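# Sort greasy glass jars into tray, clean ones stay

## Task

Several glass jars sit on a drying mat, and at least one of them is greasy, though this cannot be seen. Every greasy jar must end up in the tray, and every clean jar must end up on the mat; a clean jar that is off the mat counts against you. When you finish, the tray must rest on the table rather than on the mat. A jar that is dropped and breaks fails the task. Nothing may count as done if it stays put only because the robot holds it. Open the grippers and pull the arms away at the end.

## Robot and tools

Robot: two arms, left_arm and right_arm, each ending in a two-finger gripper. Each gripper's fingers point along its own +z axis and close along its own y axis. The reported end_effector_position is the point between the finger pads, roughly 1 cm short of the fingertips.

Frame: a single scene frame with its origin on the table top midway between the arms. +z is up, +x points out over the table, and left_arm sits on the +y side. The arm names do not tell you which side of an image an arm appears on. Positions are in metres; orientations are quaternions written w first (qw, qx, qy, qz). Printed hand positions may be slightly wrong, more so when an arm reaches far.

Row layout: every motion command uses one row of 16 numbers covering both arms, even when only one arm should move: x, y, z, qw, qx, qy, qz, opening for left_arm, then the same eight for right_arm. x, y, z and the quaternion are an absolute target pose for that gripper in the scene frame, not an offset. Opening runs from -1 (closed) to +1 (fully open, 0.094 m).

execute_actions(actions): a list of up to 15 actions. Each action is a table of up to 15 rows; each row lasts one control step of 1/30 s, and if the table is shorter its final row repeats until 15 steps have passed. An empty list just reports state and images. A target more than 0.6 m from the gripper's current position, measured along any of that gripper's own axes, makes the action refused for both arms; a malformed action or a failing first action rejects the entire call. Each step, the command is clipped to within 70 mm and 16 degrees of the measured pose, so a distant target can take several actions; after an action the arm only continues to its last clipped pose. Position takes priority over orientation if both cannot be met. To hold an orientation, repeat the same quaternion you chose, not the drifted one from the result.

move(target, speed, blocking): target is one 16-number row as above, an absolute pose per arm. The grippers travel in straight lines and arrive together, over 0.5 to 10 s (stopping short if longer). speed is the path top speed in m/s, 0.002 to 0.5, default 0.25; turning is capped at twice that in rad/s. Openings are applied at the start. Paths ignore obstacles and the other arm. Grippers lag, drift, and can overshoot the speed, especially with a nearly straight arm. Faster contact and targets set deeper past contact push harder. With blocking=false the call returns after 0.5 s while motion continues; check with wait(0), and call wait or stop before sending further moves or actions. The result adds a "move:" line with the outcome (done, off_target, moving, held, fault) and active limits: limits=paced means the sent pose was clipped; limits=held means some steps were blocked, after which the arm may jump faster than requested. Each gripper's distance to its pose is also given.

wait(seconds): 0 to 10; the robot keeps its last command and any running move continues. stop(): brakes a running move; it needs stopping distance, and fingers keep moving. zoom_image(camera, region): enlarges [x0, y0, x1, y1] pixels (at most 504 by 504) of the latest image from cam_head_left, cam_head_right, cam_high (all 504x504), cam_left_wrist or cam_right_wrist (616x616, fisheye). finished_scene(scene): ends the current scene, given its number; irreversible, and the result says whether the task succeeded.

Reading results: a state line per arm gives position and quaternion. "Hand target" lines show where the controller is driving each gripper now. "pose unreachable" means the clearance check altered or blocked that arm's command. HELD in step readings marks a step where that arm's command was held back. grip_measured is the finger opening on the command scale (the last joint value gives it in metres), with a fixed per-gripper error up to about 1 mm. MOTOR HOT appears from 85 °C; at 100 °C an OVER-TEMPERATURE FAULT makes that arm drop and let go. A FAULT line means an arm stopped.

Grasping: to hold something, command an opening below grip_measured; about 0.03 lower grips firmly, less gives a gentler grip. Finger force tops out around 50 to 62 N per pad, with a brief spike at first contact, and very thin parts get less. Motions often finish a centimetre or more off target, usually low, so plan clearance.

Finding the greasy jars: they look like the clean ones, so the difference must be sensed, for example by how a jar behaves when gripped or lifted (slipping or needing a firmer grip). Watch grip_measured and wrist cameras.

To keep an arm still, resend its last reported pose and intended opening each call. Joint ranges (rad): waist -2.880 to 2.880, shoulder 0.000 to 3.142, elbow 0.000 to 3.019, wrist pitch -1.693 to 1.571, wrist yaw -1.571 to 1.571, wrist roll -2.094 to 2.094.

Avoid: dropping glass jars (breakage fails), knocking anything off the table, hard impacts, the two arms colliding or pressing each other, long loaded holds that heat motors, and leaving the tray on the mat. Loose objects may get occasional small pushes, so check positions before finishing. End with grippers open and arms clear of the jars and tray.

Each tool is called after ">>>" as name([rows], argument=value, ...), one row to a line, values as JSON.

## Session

>>> execute_actions(actions=[])

Scene clock: 0.00 s.
left_arm: end_effector_position=(+0.3307, +0.2426, +0.3168) grip_measured=+1.000 end_effector_quat_wxyz=(+0.069, +0.185, +0.961, +0.196) | right_arm: end_effector_position=(+0.3862, -0.4883, +0.2799) grip_measured=+1.000 end_effector_quat_wxyz=(+0.553, +0.374, +0.559, +0.491)
Joint positions: left_arm=[-0.244  1.139  1.255 -1.53  -0.39   0.246  0.094] | right_arm=[-0.776  1.344  0.581  0.94  -1.005  1.465  0.094]
Joint velocities: left_arm=[-0.005 -0.015  0.002 -0.002 -0.007 -0.022  0.   ] | right_arm=[-0.005 -0.005  0.002 -0.027 -0.037 -0.022  0.   ]
Motor temperatures (°C, as the motors report them): left_arm=[25 26 29 26 24 26] | right_arm=[25 26 28 26 27 25]
Hand target (left_arm): +0.336, +0.242, +0.330; +0.086, +0.181, +0.960, +0.196
Hand target (right_arm): +0.389, -0.492, +0.286; +0.557, +0.369, +0.560, +0.490

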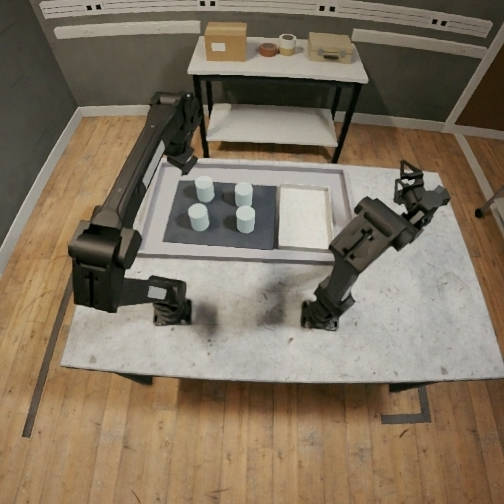

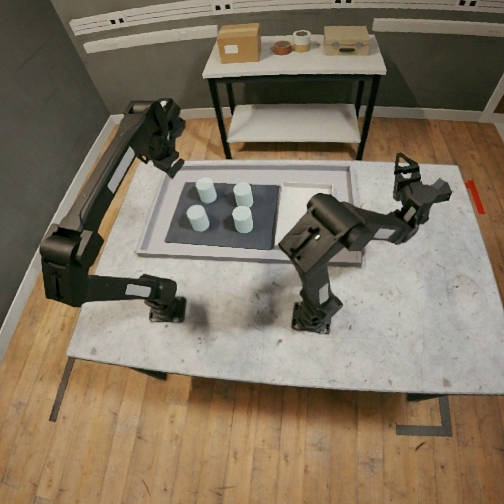

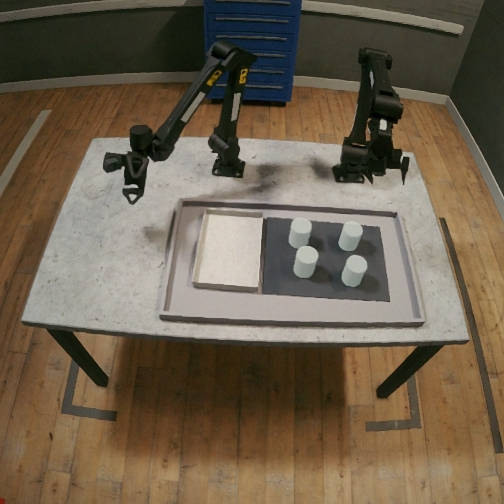

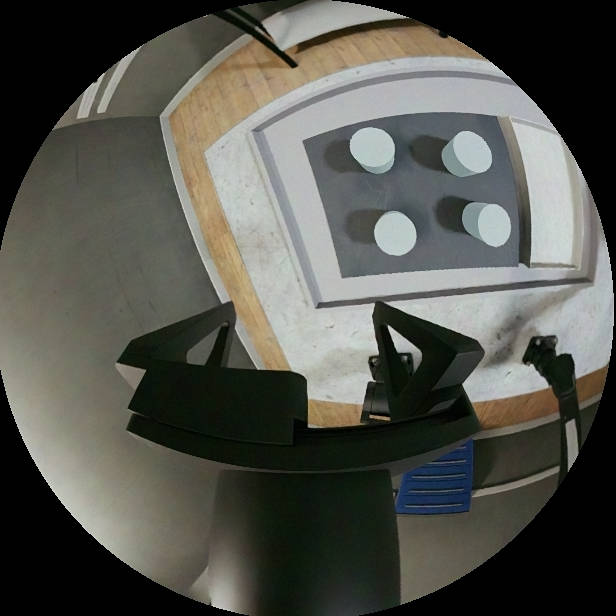

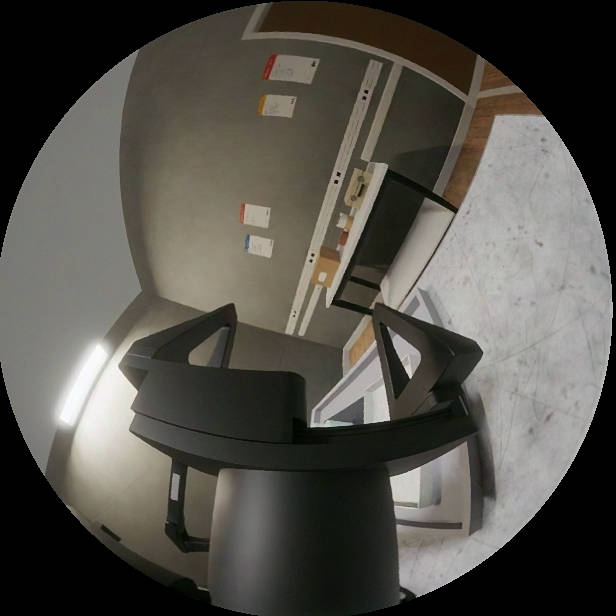

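>>> move(target=[0.337,0.176,0.17,0,0,1,0,1,0.3862,-0.4883,0.2799,0.553,0.374,0.559,0.491,1], speed=0.25)

Scene clock: 1.97 s.
left_arm: end_effector_position=(+0.3348, +0.1757, +0.1705) grip_measured=+1.000 end_effector_quat_wxyz=(-0.003, +0.007, +1.000, +0.001) | right_arm: end_effector_position=(+0.3862, -0.4883, +0.2799) grip_measured=+1.000 end_effector_quat_wxyz=(+0.553, +0.374, +0.559, +0.491)
Joint positions: left_arm=[-0.244  1.306  1.048 -1.319 -0.    -0.152  0.094] | right_arm=[-0.776  1.344  0.581  0.94  -1.005  1.465  0.094]
Joint velocities: left_arm=[ 0.015 -0.005 -0.032  0.007 -0.051 -0.007  0.   ] | right_arm=[-0.005  0.005 -0.022 -0.002 -0.022  0.022  0.   ]
Motor temperatures (°C, as the motors report them): left_arm=[25 26 29 26 24 26] | right_arm=[25 27 29 26 27 25]
Hand target (left_arm): +0.340, +0.175, +0.170; +0.003, +0.001, +1.000, -0.002
Hand target (right_arm): +0.386, -0.488, +0.280; +0.553, +0.374, +0.559, +0.491
Off the commanded pose (left_arm): 0.002 m, 1 deg.
Off the commanded pose (right_arm): 0.000 m, 0 deg.
move: done

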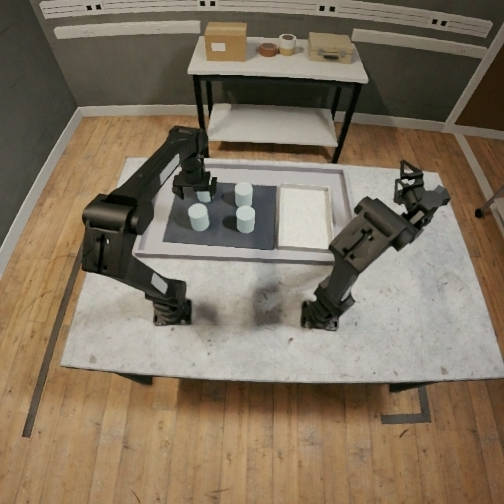

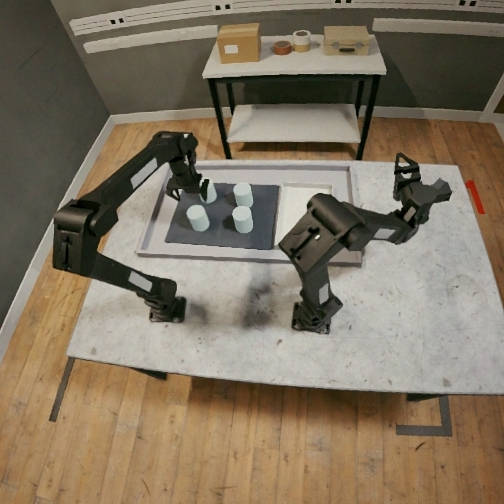

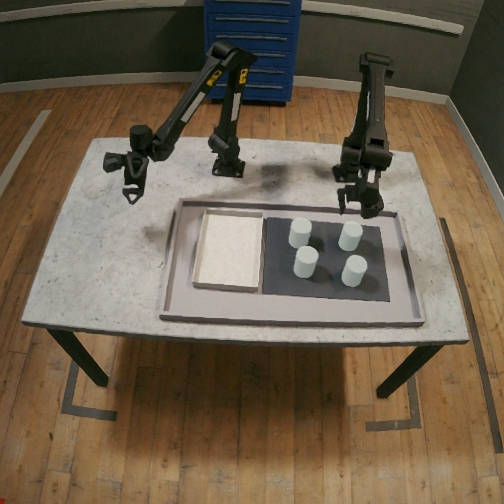

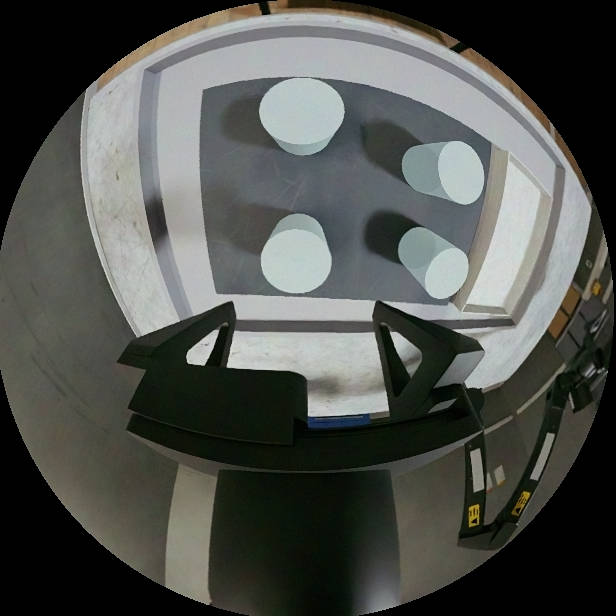

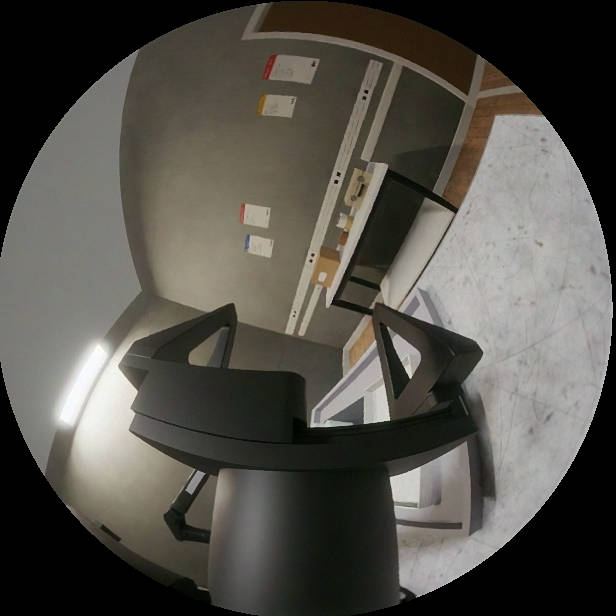

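>>> execute_actions(actions=[])

Scene clock: 2.27 s.
left_arm: end_effector_position=(+0.3348, +0.1757, +0.1705) grip_measured=+1.000 end_effector_quat_wxyz=(-0.003, +0.006, +1.000, +0.001) | right_arm: end_effector_position=(+0.3862, -0.4883, +0.2799) grip_measured=+1.000 end_effector_quat_wxyz=(+0.553, +0.374, +0.559, +0.491)
Joint positions: left_arm=[-0.244  1.306  1.048 -1.319 -0.    -0.154  0.094] | right_arm=[-0.776  1.344  0.581  0.94  -1.005  1.465  0.094]
Joint velocities: left_arm=[-0.015 -0.015 -0.012 -0.012 -0.022  0.007  0.   ] | right_arm=[-0.005  0.005  0.002  0.007 -0.066  0.007  0.   ]
Motor temperatures (°C, as the motors report them): left_arm=[25 26 29 26 24 26] | right_arm=[25 27 29 26 27 25]
Hand target (left_arm): +0.340, +0.175, +0.170; +0.003, +0.001, +1.000, -0.002
Hand target (right_arm): +0.386, -0.488, +0.280; +0.553, +0.374, +0.559, +0.491
Off the commanded pose (left_arm): 0.002 m, 1 deg.
Off the commanded pose (right_arm): 0.000 m, 0 deg.

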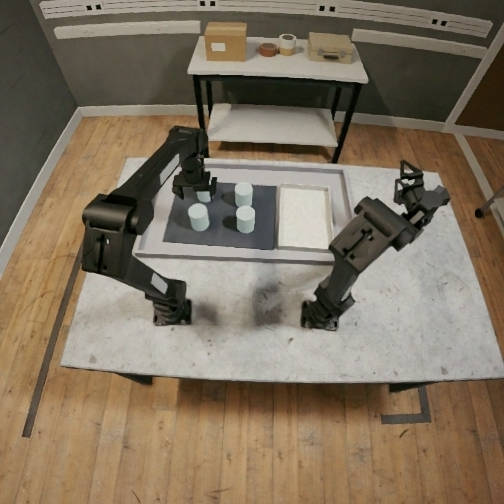

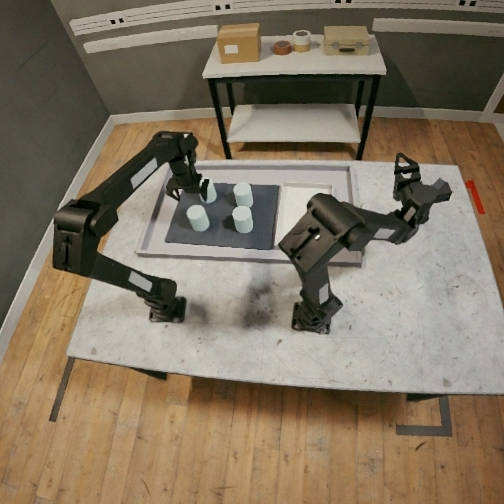

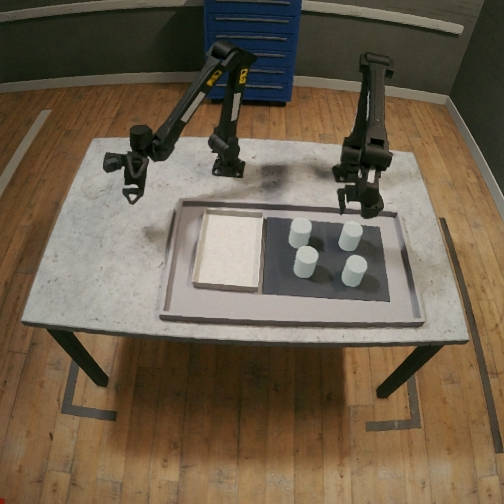

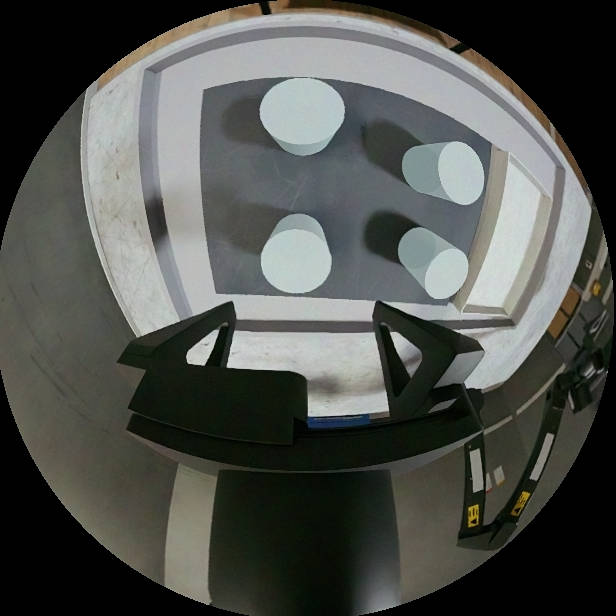

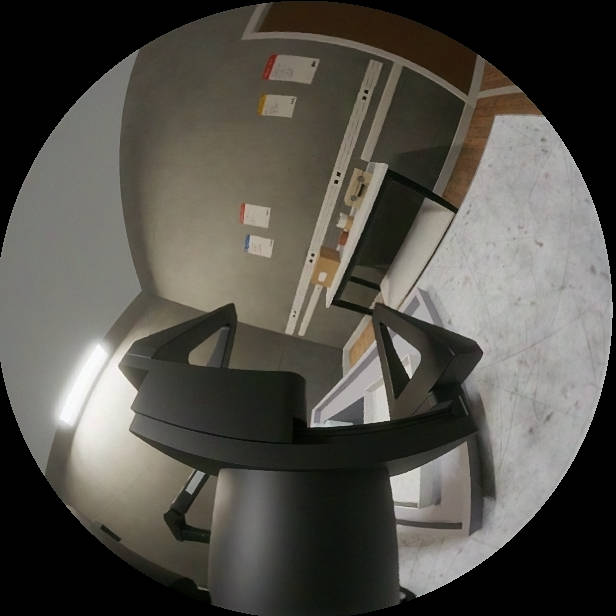

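>>> move(target=[0.338,0.186,0.105,0,0,1,0,1,0.3862,-0.4883,0.2799,0.553,0.374,0.559,0.491,1], speed=0.15)

Scene clock: 3.27 s.
left_arm: end_effector_position=(+0.3337, +0.1814, +0.1049) grip_measured=+1.000 end_effector_quat_wxyz=(-0.006, +0.003, +1.000, +0.001) | right_arm: end_effector_position=(+0.3862, -0.4883, +0.2799) grip_measured=+1.000 end_effector_quat_wxyz=(+0.553, +0.374, +0.559, +0.491)
Joint positions: left_arm=[-0.229  1.369  0.924 -1.138 -0.    -0.144  0.094] | right_arm=[-0.776  1.344  0.581  0.94  -1.005  1.465  0.094]
Joint velocities: left_arm=[ 0.005 -0.005  0.002  0.007 -0.066  0.022  0.   ] | right_arm=[ 0.005 -0.005  0.002 -0.002 -0.037  0.022  0.   ]
Motor temperatures (°C, as the motors report them): left_arm=[25 26 29 26 24 26] | right_arm=[25 27 29 26 27 25]
Hand target (left_arm): +0.339, +0.186, +0.105; +0.000, -0.000, +1.000, +0.000
Hand target (right_arm): +0.386, -0.488, +0.280; +0.553, +0.374, +0.559, +0.491
Off the commanded pose (left_arm): 0.006 m, 1 deg.
Off the commanded pose (right_arm): 0.000 m, 0 deg.
move: done

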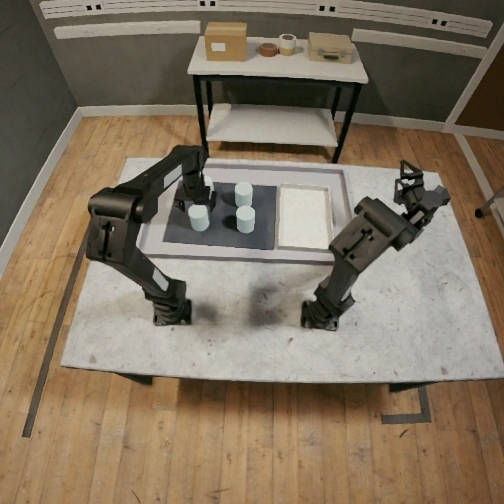

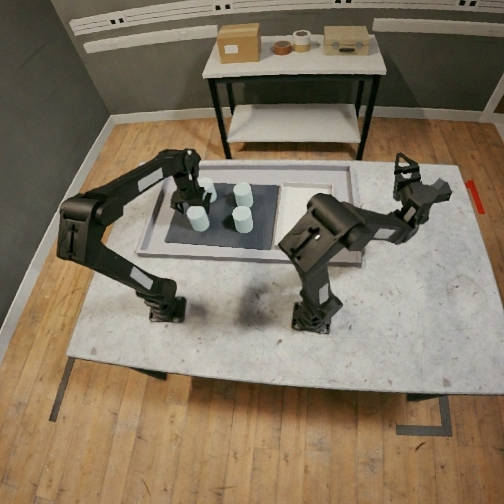

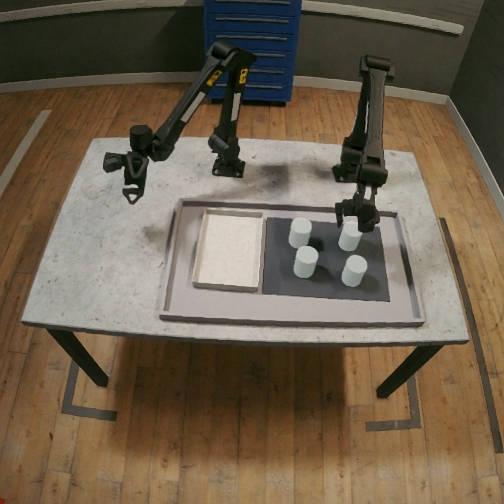

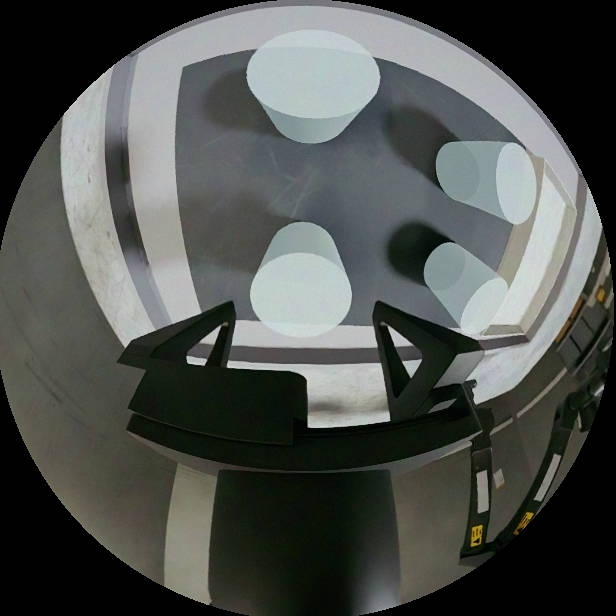

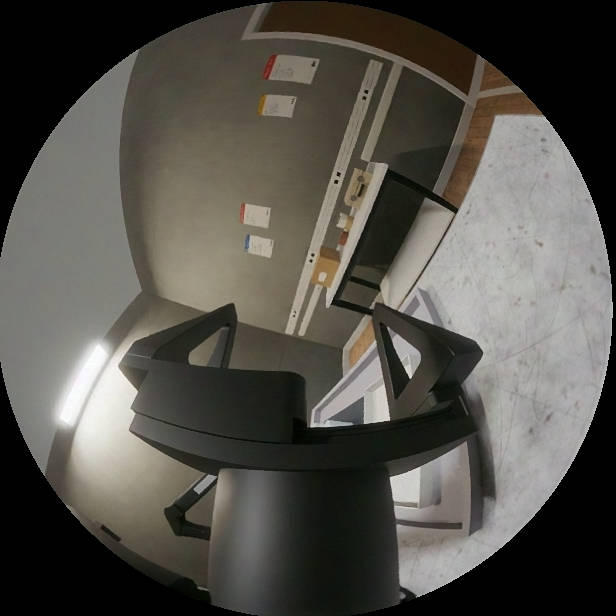

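>>> move(target=[0.339,0.189,0.044,0,0,1,0,1,0.3862,-0.4883,0.2799,0.553,0.374,0.559,0.491,1], speed=0.1)

Scene clock: 4.37 s.
left_arm: end_effector_position=(+0.3362, +0.1837, +0.0459) grip_measured=+1.000 end_effector_quat_wxyz=(-0.003, +0.004, +1.000, +0.001) | right_arm: end_effector_position=(+0.3862, -0.4883, +0.2799) grip_measured=+1.000 end_effector_quat_wxyz=(+0.553, +0.374, +0.559, +0.491)
Joint positions: left_arm=[-0.221  1.46   0.838 -0.955 -0.    -0.134  0.094] | right_arm=[-0.776  1.344  0.581  0.94  -1.005  1.465  0.094]
Joint velocities: left_arm=[-0.015  0.005 -0.007 -0.012 -0.022 -0.007  0.   ] | right_arm=[ 0.005  0.005  0.007 -0.002  0.022 -0.022  0.   ]
Motor temperatures (°C, as the motors report them): left_arm=[25 26 29 26 24 26] | right_arm=[25 27 29 26 27 25]
Hand target (left_arm): +0.340, +0.189, +0.044; +0.000, +0.000, +1.000, +0.000
Hand target (right_arm): +0.386, -0.488, +0.280; +0.553, +0.374, +0.559, +0.491
Off the commanded pose (left_arm): 0.006 m, 1 deg.
Off the commanded pose (right_arm): 0.000 m, 0 deg.
move: done

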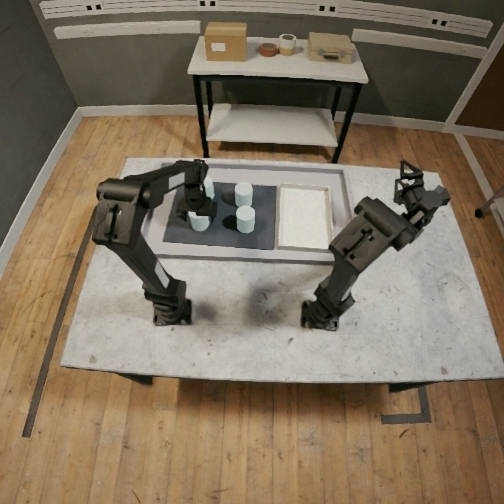

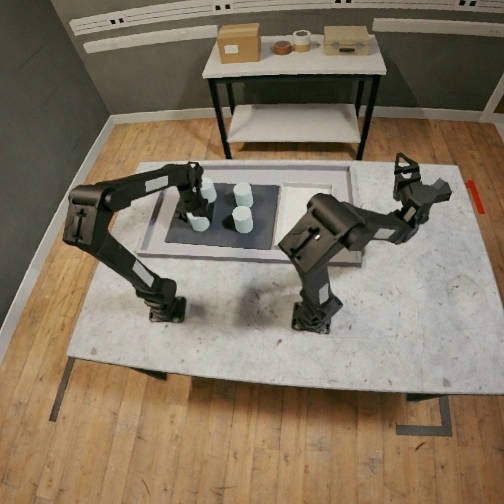

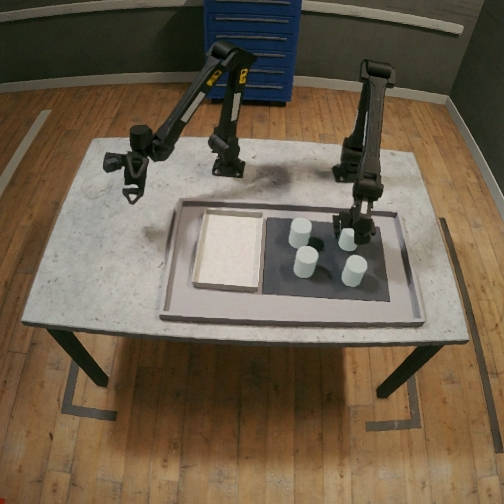

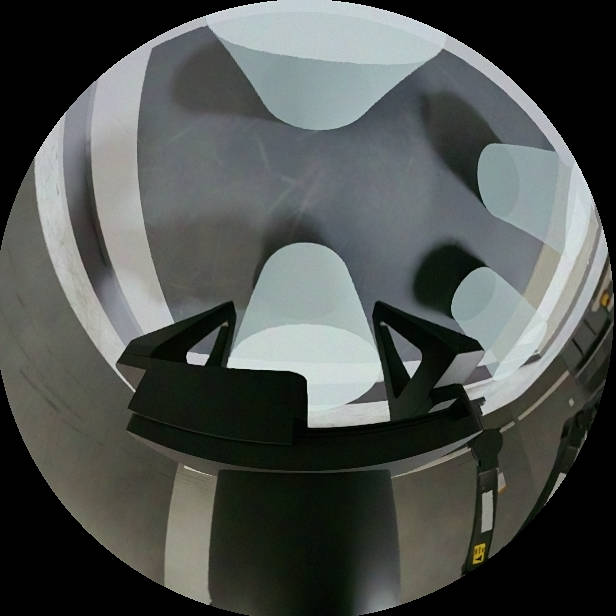

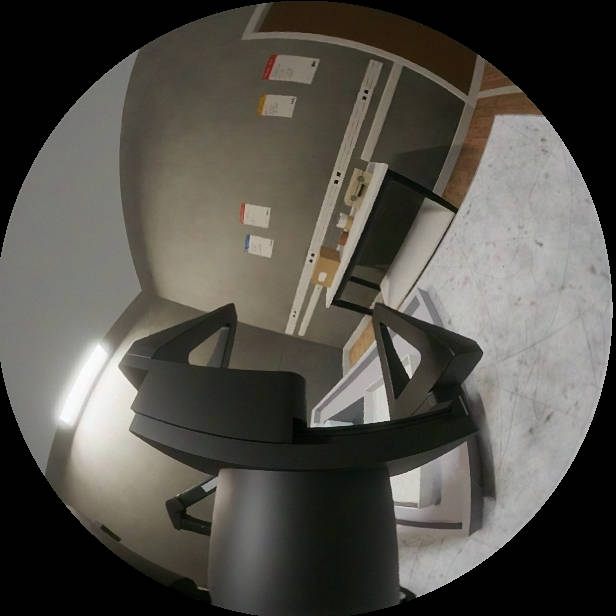

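>>> execute_actions([
  [[0.345,0.189,0.044,0,0,1,0,0.55,0.3862,-0.4883,0.2799,0.553,0.374,0.559,0.491,1]],
])

Scene clock: 4.93 s.
left_arm: end_effector_position=(+0.3360, +0.1843, +0.0445) grip_measured=+0.552 end_effector_quat_wxyz=(-0.005, +0.005, +1.000, +0.001) | right_arm: end_effector_position=(+0.3862, -0.4883, +0.2799) grip_measured=+1.000 end_effector_quat_wxyz=(+0.553, +0.374, +0.559, +0.491)
Joint positions: left_arm=[-0.22   1.464  0.838 -0.955 -0.    -0.132  0.073] | right_arm=[-0.776  1.344  0.581  0.94  -1.005  1.465  0.094]
Joint velocities: left_arm=[ 0.005 -0.005 -0.007 -0.012 -0.095  0.022 -0.   ] | right_arm=[-0.005 -0.015 -0.002 -0.022  0.022 -0.051  0.   ]
Motor temperatures (°C, as the motors report them): left_arm=[25 26 29 26 24 26] | right_arm=[25 27 29 26 27 25]
Hand target (left_arm): +0.345, +0.189, +0.044; +0.000, -0.000, +1.000, +0.000
Hand target (right_arm): +0.386, -0.488, +0.280; +0.553, +0.374, +0.559, +0.491
Off the commanded pose (left_arm): 0.010 m, 1 deg.
Off the commanded pose (right_arm): 0.000 m, 0 deg.
Step readings (end_effector_position):
0: left_arm (+0.3362, +0.1837, +0.0459) | right_arm (+0.3862, -0.4883, +0.2799)
1: left_arm (+0.3362, +0.1837, +0.0458) | right_arm (+0.3862, -0.4883, +0.2799)
2: left_arm (+0.3362, +0.1839, +0.0455) | right_arm (+0.3862, -0.4883, +0.2799)
4: left_arm (+0.3361, +0.1840, +0.0451) | right_arm (+0.3862, -0.4883, +0.2799)
8: left_arm (+0.3360, +0.1843, +0.0445) | right_arm (+0.3862, -0.4883, +0.2799)
15: end_effector_position above

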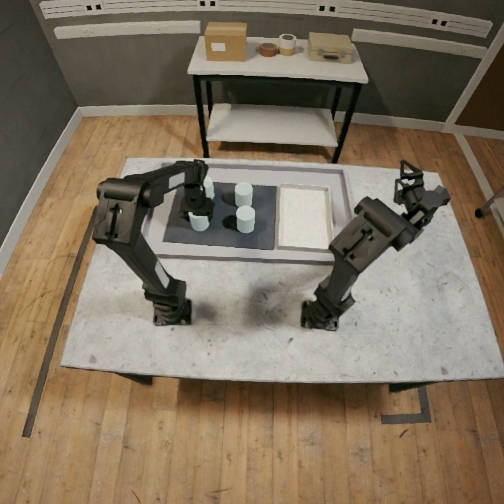

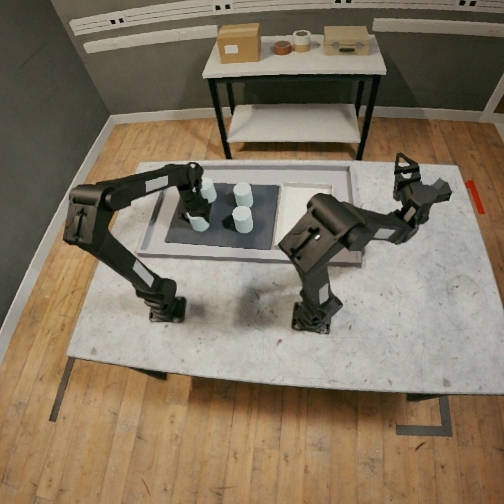

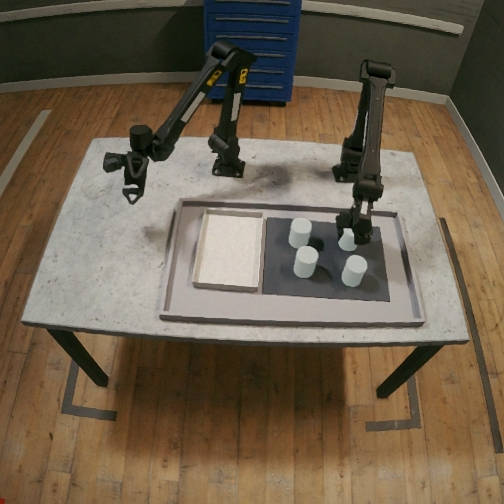

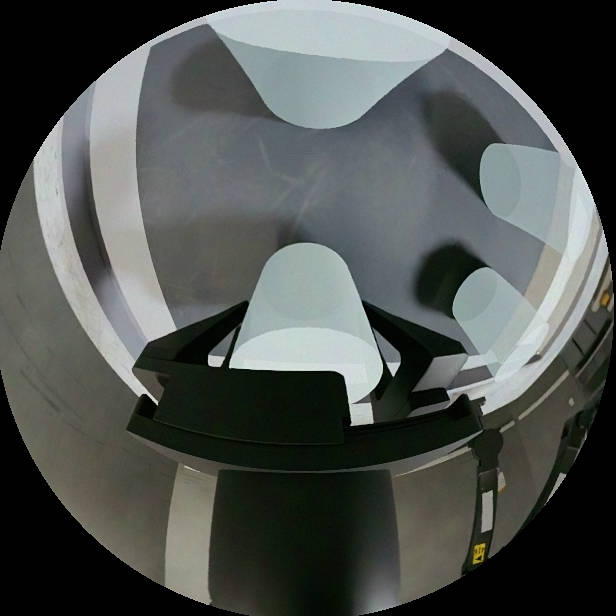

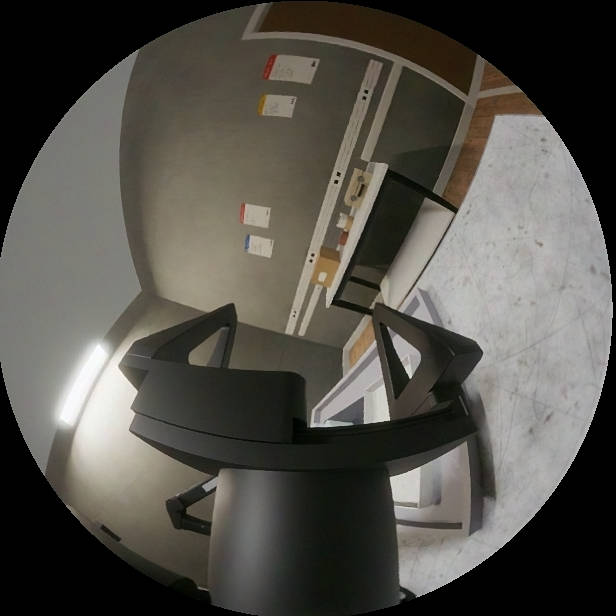

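>>> execute_actions([
  [[0.354,0.188,0.052,0,0,1,0,0.55,0.3862,-0.4883,0.2799,0.553,0.374,0.559,0.491,1]],
])

Scene clock: 5.50 s.
left_arm: end_effector_position=(+0.3349, +0.1845, +0.0428) grip_measured=+0.552 end_effector_quat_wxyz=(-0.011, +0.005, +1.000, +0.002) | right_arm: end_effector_position=(+0.3862, -0.4883, +0.2799) grip_measured=+1.000 end_effector_quat_wxyz=(+0.553, +0.374, +0.559, +0.491)
Joint positions: left_arm=[-0.22   1.471  0.839 -0.961 -0.    -0.132  0.073] | right_arm=[-0.776  1.344  0.581  0.94  -1.005  1.465  0.094]
Joint velocities: left_arm=[ 0.005 -0.015 -0.007  0.002 -0.022 -0.022 -0.   ] | right_arm=[-0.015 -0.005 -0.007  0.017 -0.022  0.007  0.   ]
Motor temperatures (°C, as the motors report them): left_arm=[25 26 30 26 24 26] | right_arm=[25 27 29 26 27 25]
Hand target (left_arm): +0.353, +0.188, +0.052; +0.000, -0.000, +1.000, +0.000
Hand target (right_arm): +0.386, -0.488, +0.280; +0.553, +0.374, +0.559, +0.491
Off the commanded pose (left_arm): 0.022 m, 1 deg.
Off the commanded pose (right_arm): 0.000 m, 0 deg.
Step readings (end_effector_position):
0: left_arm (+0.3360, +0.1843, +0.0445) | right_arm (+0.3862, -0.4883, +0.2799)
1: left_arm (+0.3356, +0.1844, +0.0442) | right_arm (+0.3862, -0.4883, +0.2799)
2: left_arm (+0.3354, +0.1844, +0.0442) | right_arm (+0.3862, -0.4883, +0.2799)
4: left_arm (+0.3354, +0.1844, +0.0437) | right_arm (+0.3862, -0.4883, +0.2799)
8: left_arm (+0.3349, +0.1845, +0.0428) | right_arm (+0.3862, -0.4883, +0.2799)
15: end_effector_position above

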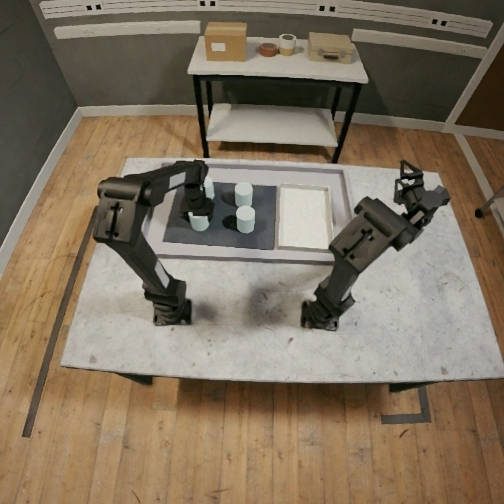

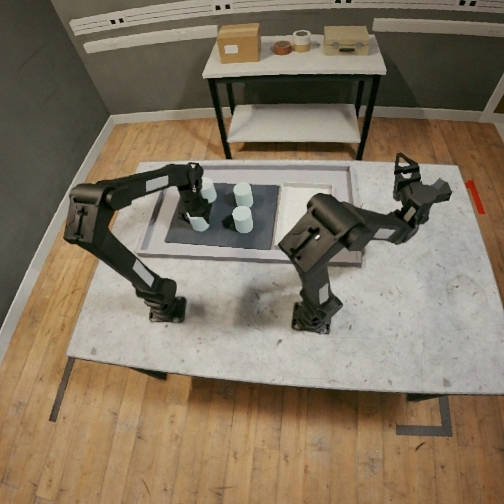

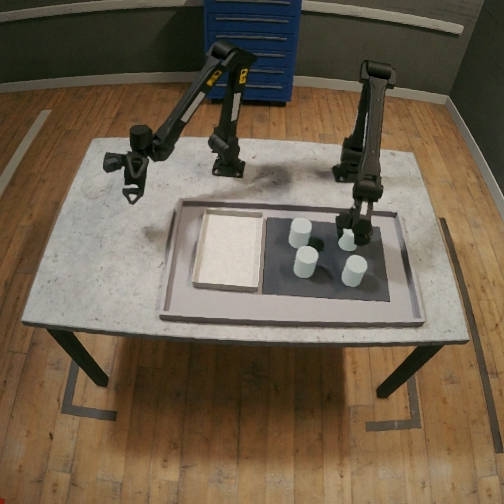

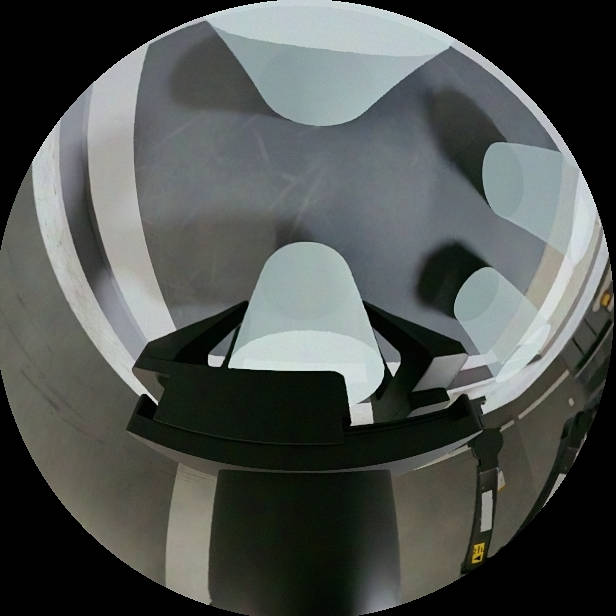

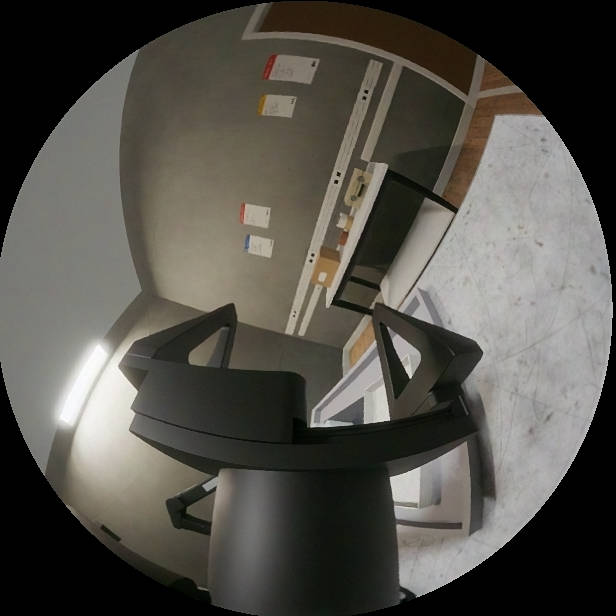

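>>> move(target=[0.362,0.188,0.10,0,0,1,0,0.8,0.3862,-0.4883,0.2799,0.553,0.374,0.559,0.491,1], speed=0.12)

>>> move(target=[0.345,0.189,0.044,0,0,1,0,0.8,0.3862,-0.4883,0.2799,0.553,0.374,0.559,0.491,1], speed=0.08)

Scene clock: 6.50 s.
left_arm: end_effector_position=(+0.3445, +0.1841, +0.0814) grip_measured=+0.798 end_effector_quat_wxyz=(-0.023, +0.004, +1.000, +0.003) | right_arm: end_effector_position=(+0.3862, -0.4883, +0.2799) grip_measured=+1.000 end_effector_quat_wxyz=(+0.553, +0.374, +0.559, +0.491)
Joint positions: left_arm=[-0.217  1.448  0.934 -1.103 -0.    -0.13   0.084] | right_arm=[-0.776  1.344  0.581  0.94  -1.005  1.465  0.094]
Joint velocities: left_arm=[ 0.005  0.015  0.012 -0.002 -0.022  0.051  0.   ] | right_arm=[-0.015  0.005  0.007  0.002 -0.022  0.037  0.   ]
Motor temperatures (°C, as the motors report them): left_arm=[25 26 30 26 24 26] | right_arm=[25 27 29 26 27 25]
Hand target (left_arm): +0.360, +0.188, +0.101; +0.000, -0.000, +1.000, +0.001
Hand target (right_arm): +0.386, -0.488, +0.280; +0.553, +0.374, +0.559, +0.491
Off the commanded pose (left_arm): 0.026 m, 3 deg.
Off the commanded pose (right_arm): 0.000 m, 0 deg.
move: off_target (left_arm)

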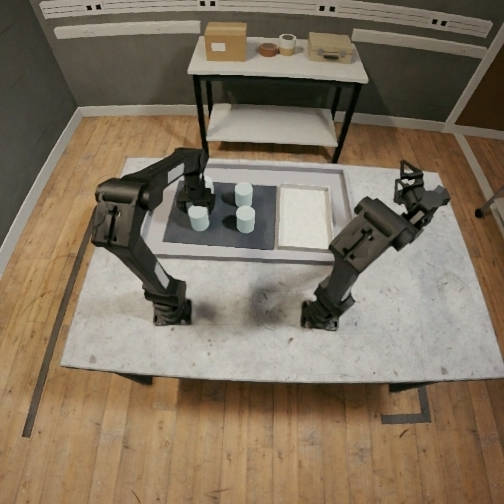

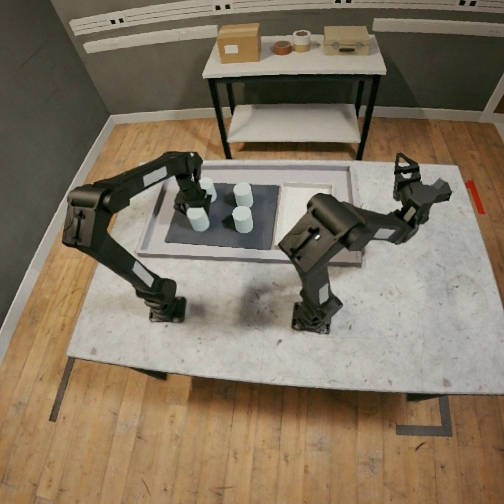

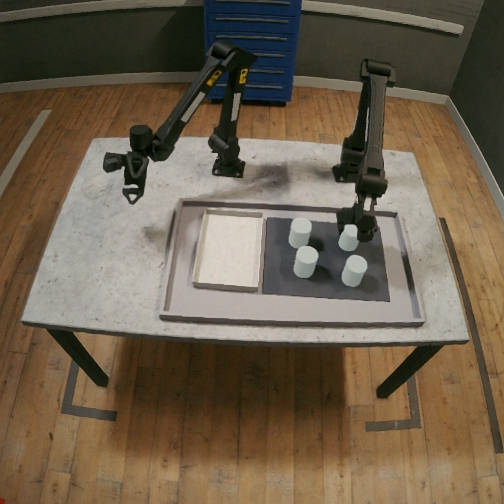

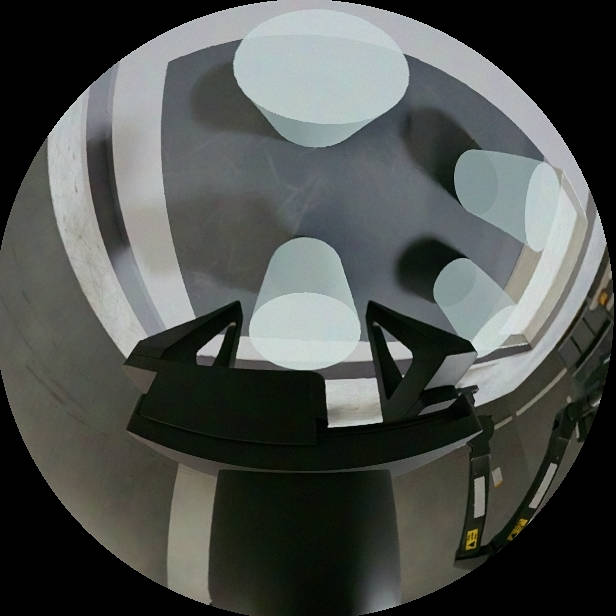

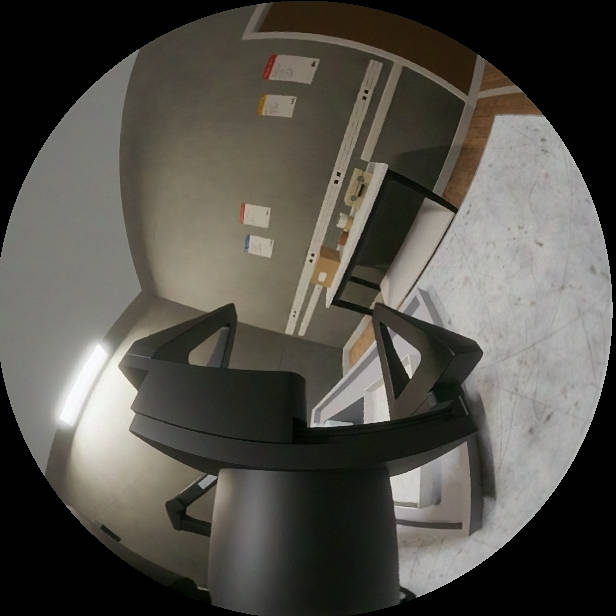

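Scene clock: 7.33 s.
left_arm: end_effector_position=(+0.3421, +0.1844, +0.0468) grip_measured=+0.798 end_effector_quat_wxyz=(-0.002, +0.004, +1.000, +0.000) | right_arm: end_effector_position=(+0.3862, -0.4883, +0.2799) grip_measured=+1.000 end_effector_quat_wxyz=(+0.553, +0.374, +0.559, +0.491)
Joint positions: left_arm=[-0.217  1.471  0.852 -0.956 -0.    -0.13   0.084] | right_arm=[-0.776  1.344  0.581  0.94  -1.005  1.465  0.094]
Joint velocities: left_arm=[ 0.005 -0.005  0.012 -0.002  0.037 -0.066  0.001] | right_arm=[ 0.005  0.005  0.012  0.007 -0.007 -0.022  0.   ]
Motor temperatures (°C, as the motors report them): left_arm=[25 26 30 26 24 26] | right_arm=[25 27 30 26 27 25]
Hand target (left_arm): +0.346, +0.189, +0.044; +0.000, +0.000, +1.000, +0.000
Hand target (right_arm): +0.386, -0.488, +0.280; +0.553, +0.374, +0.559, +0.491
Off the commanded pose (left_arm): 0.006 m, 1 deg.
Off the commanded pose (right_arm): 0.000 m, 0 deg.
move: done

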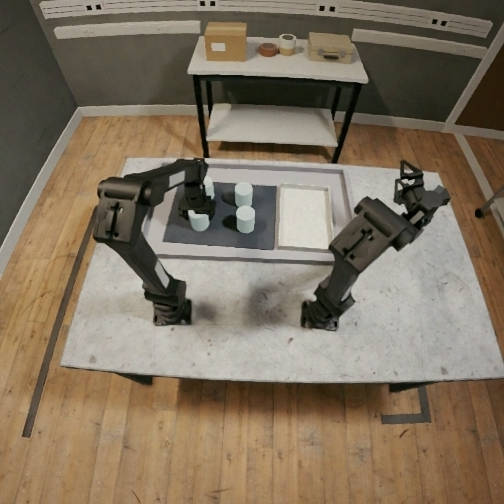

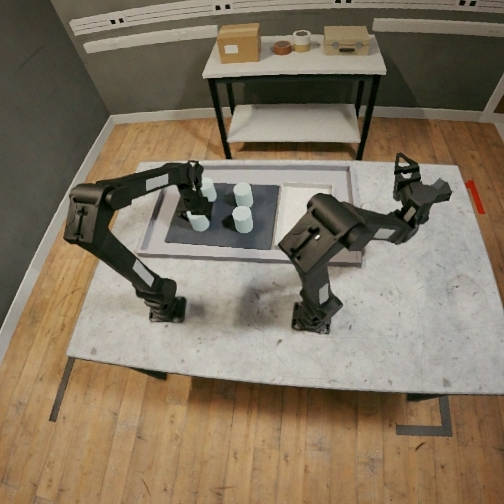

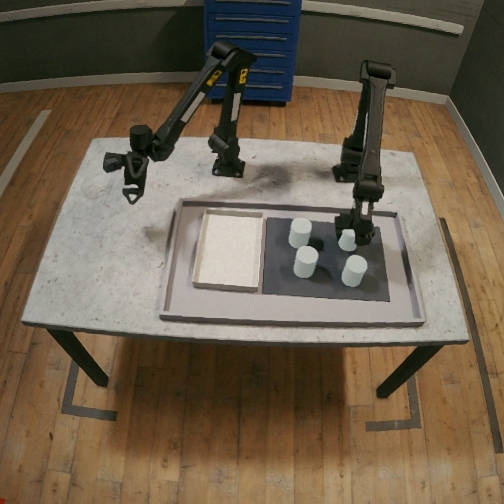

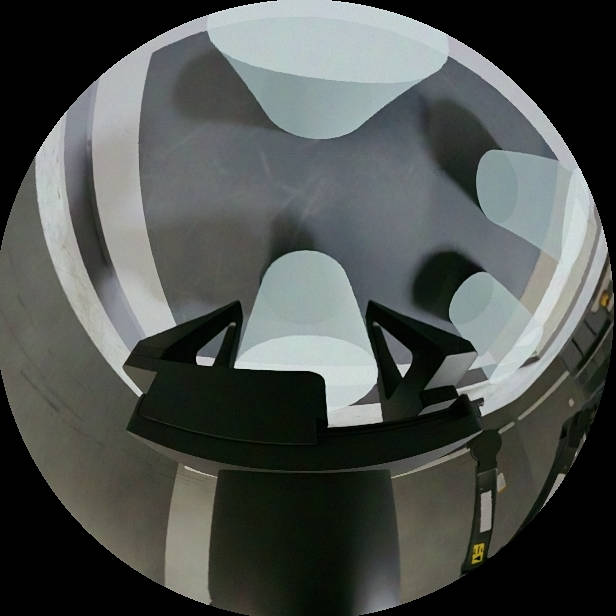

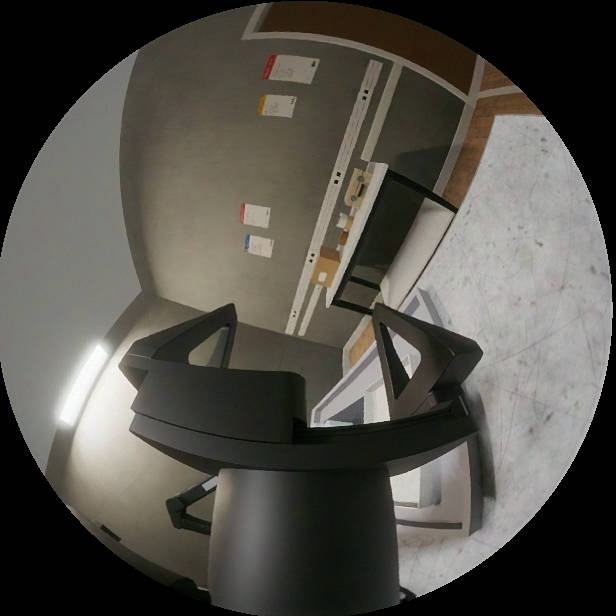

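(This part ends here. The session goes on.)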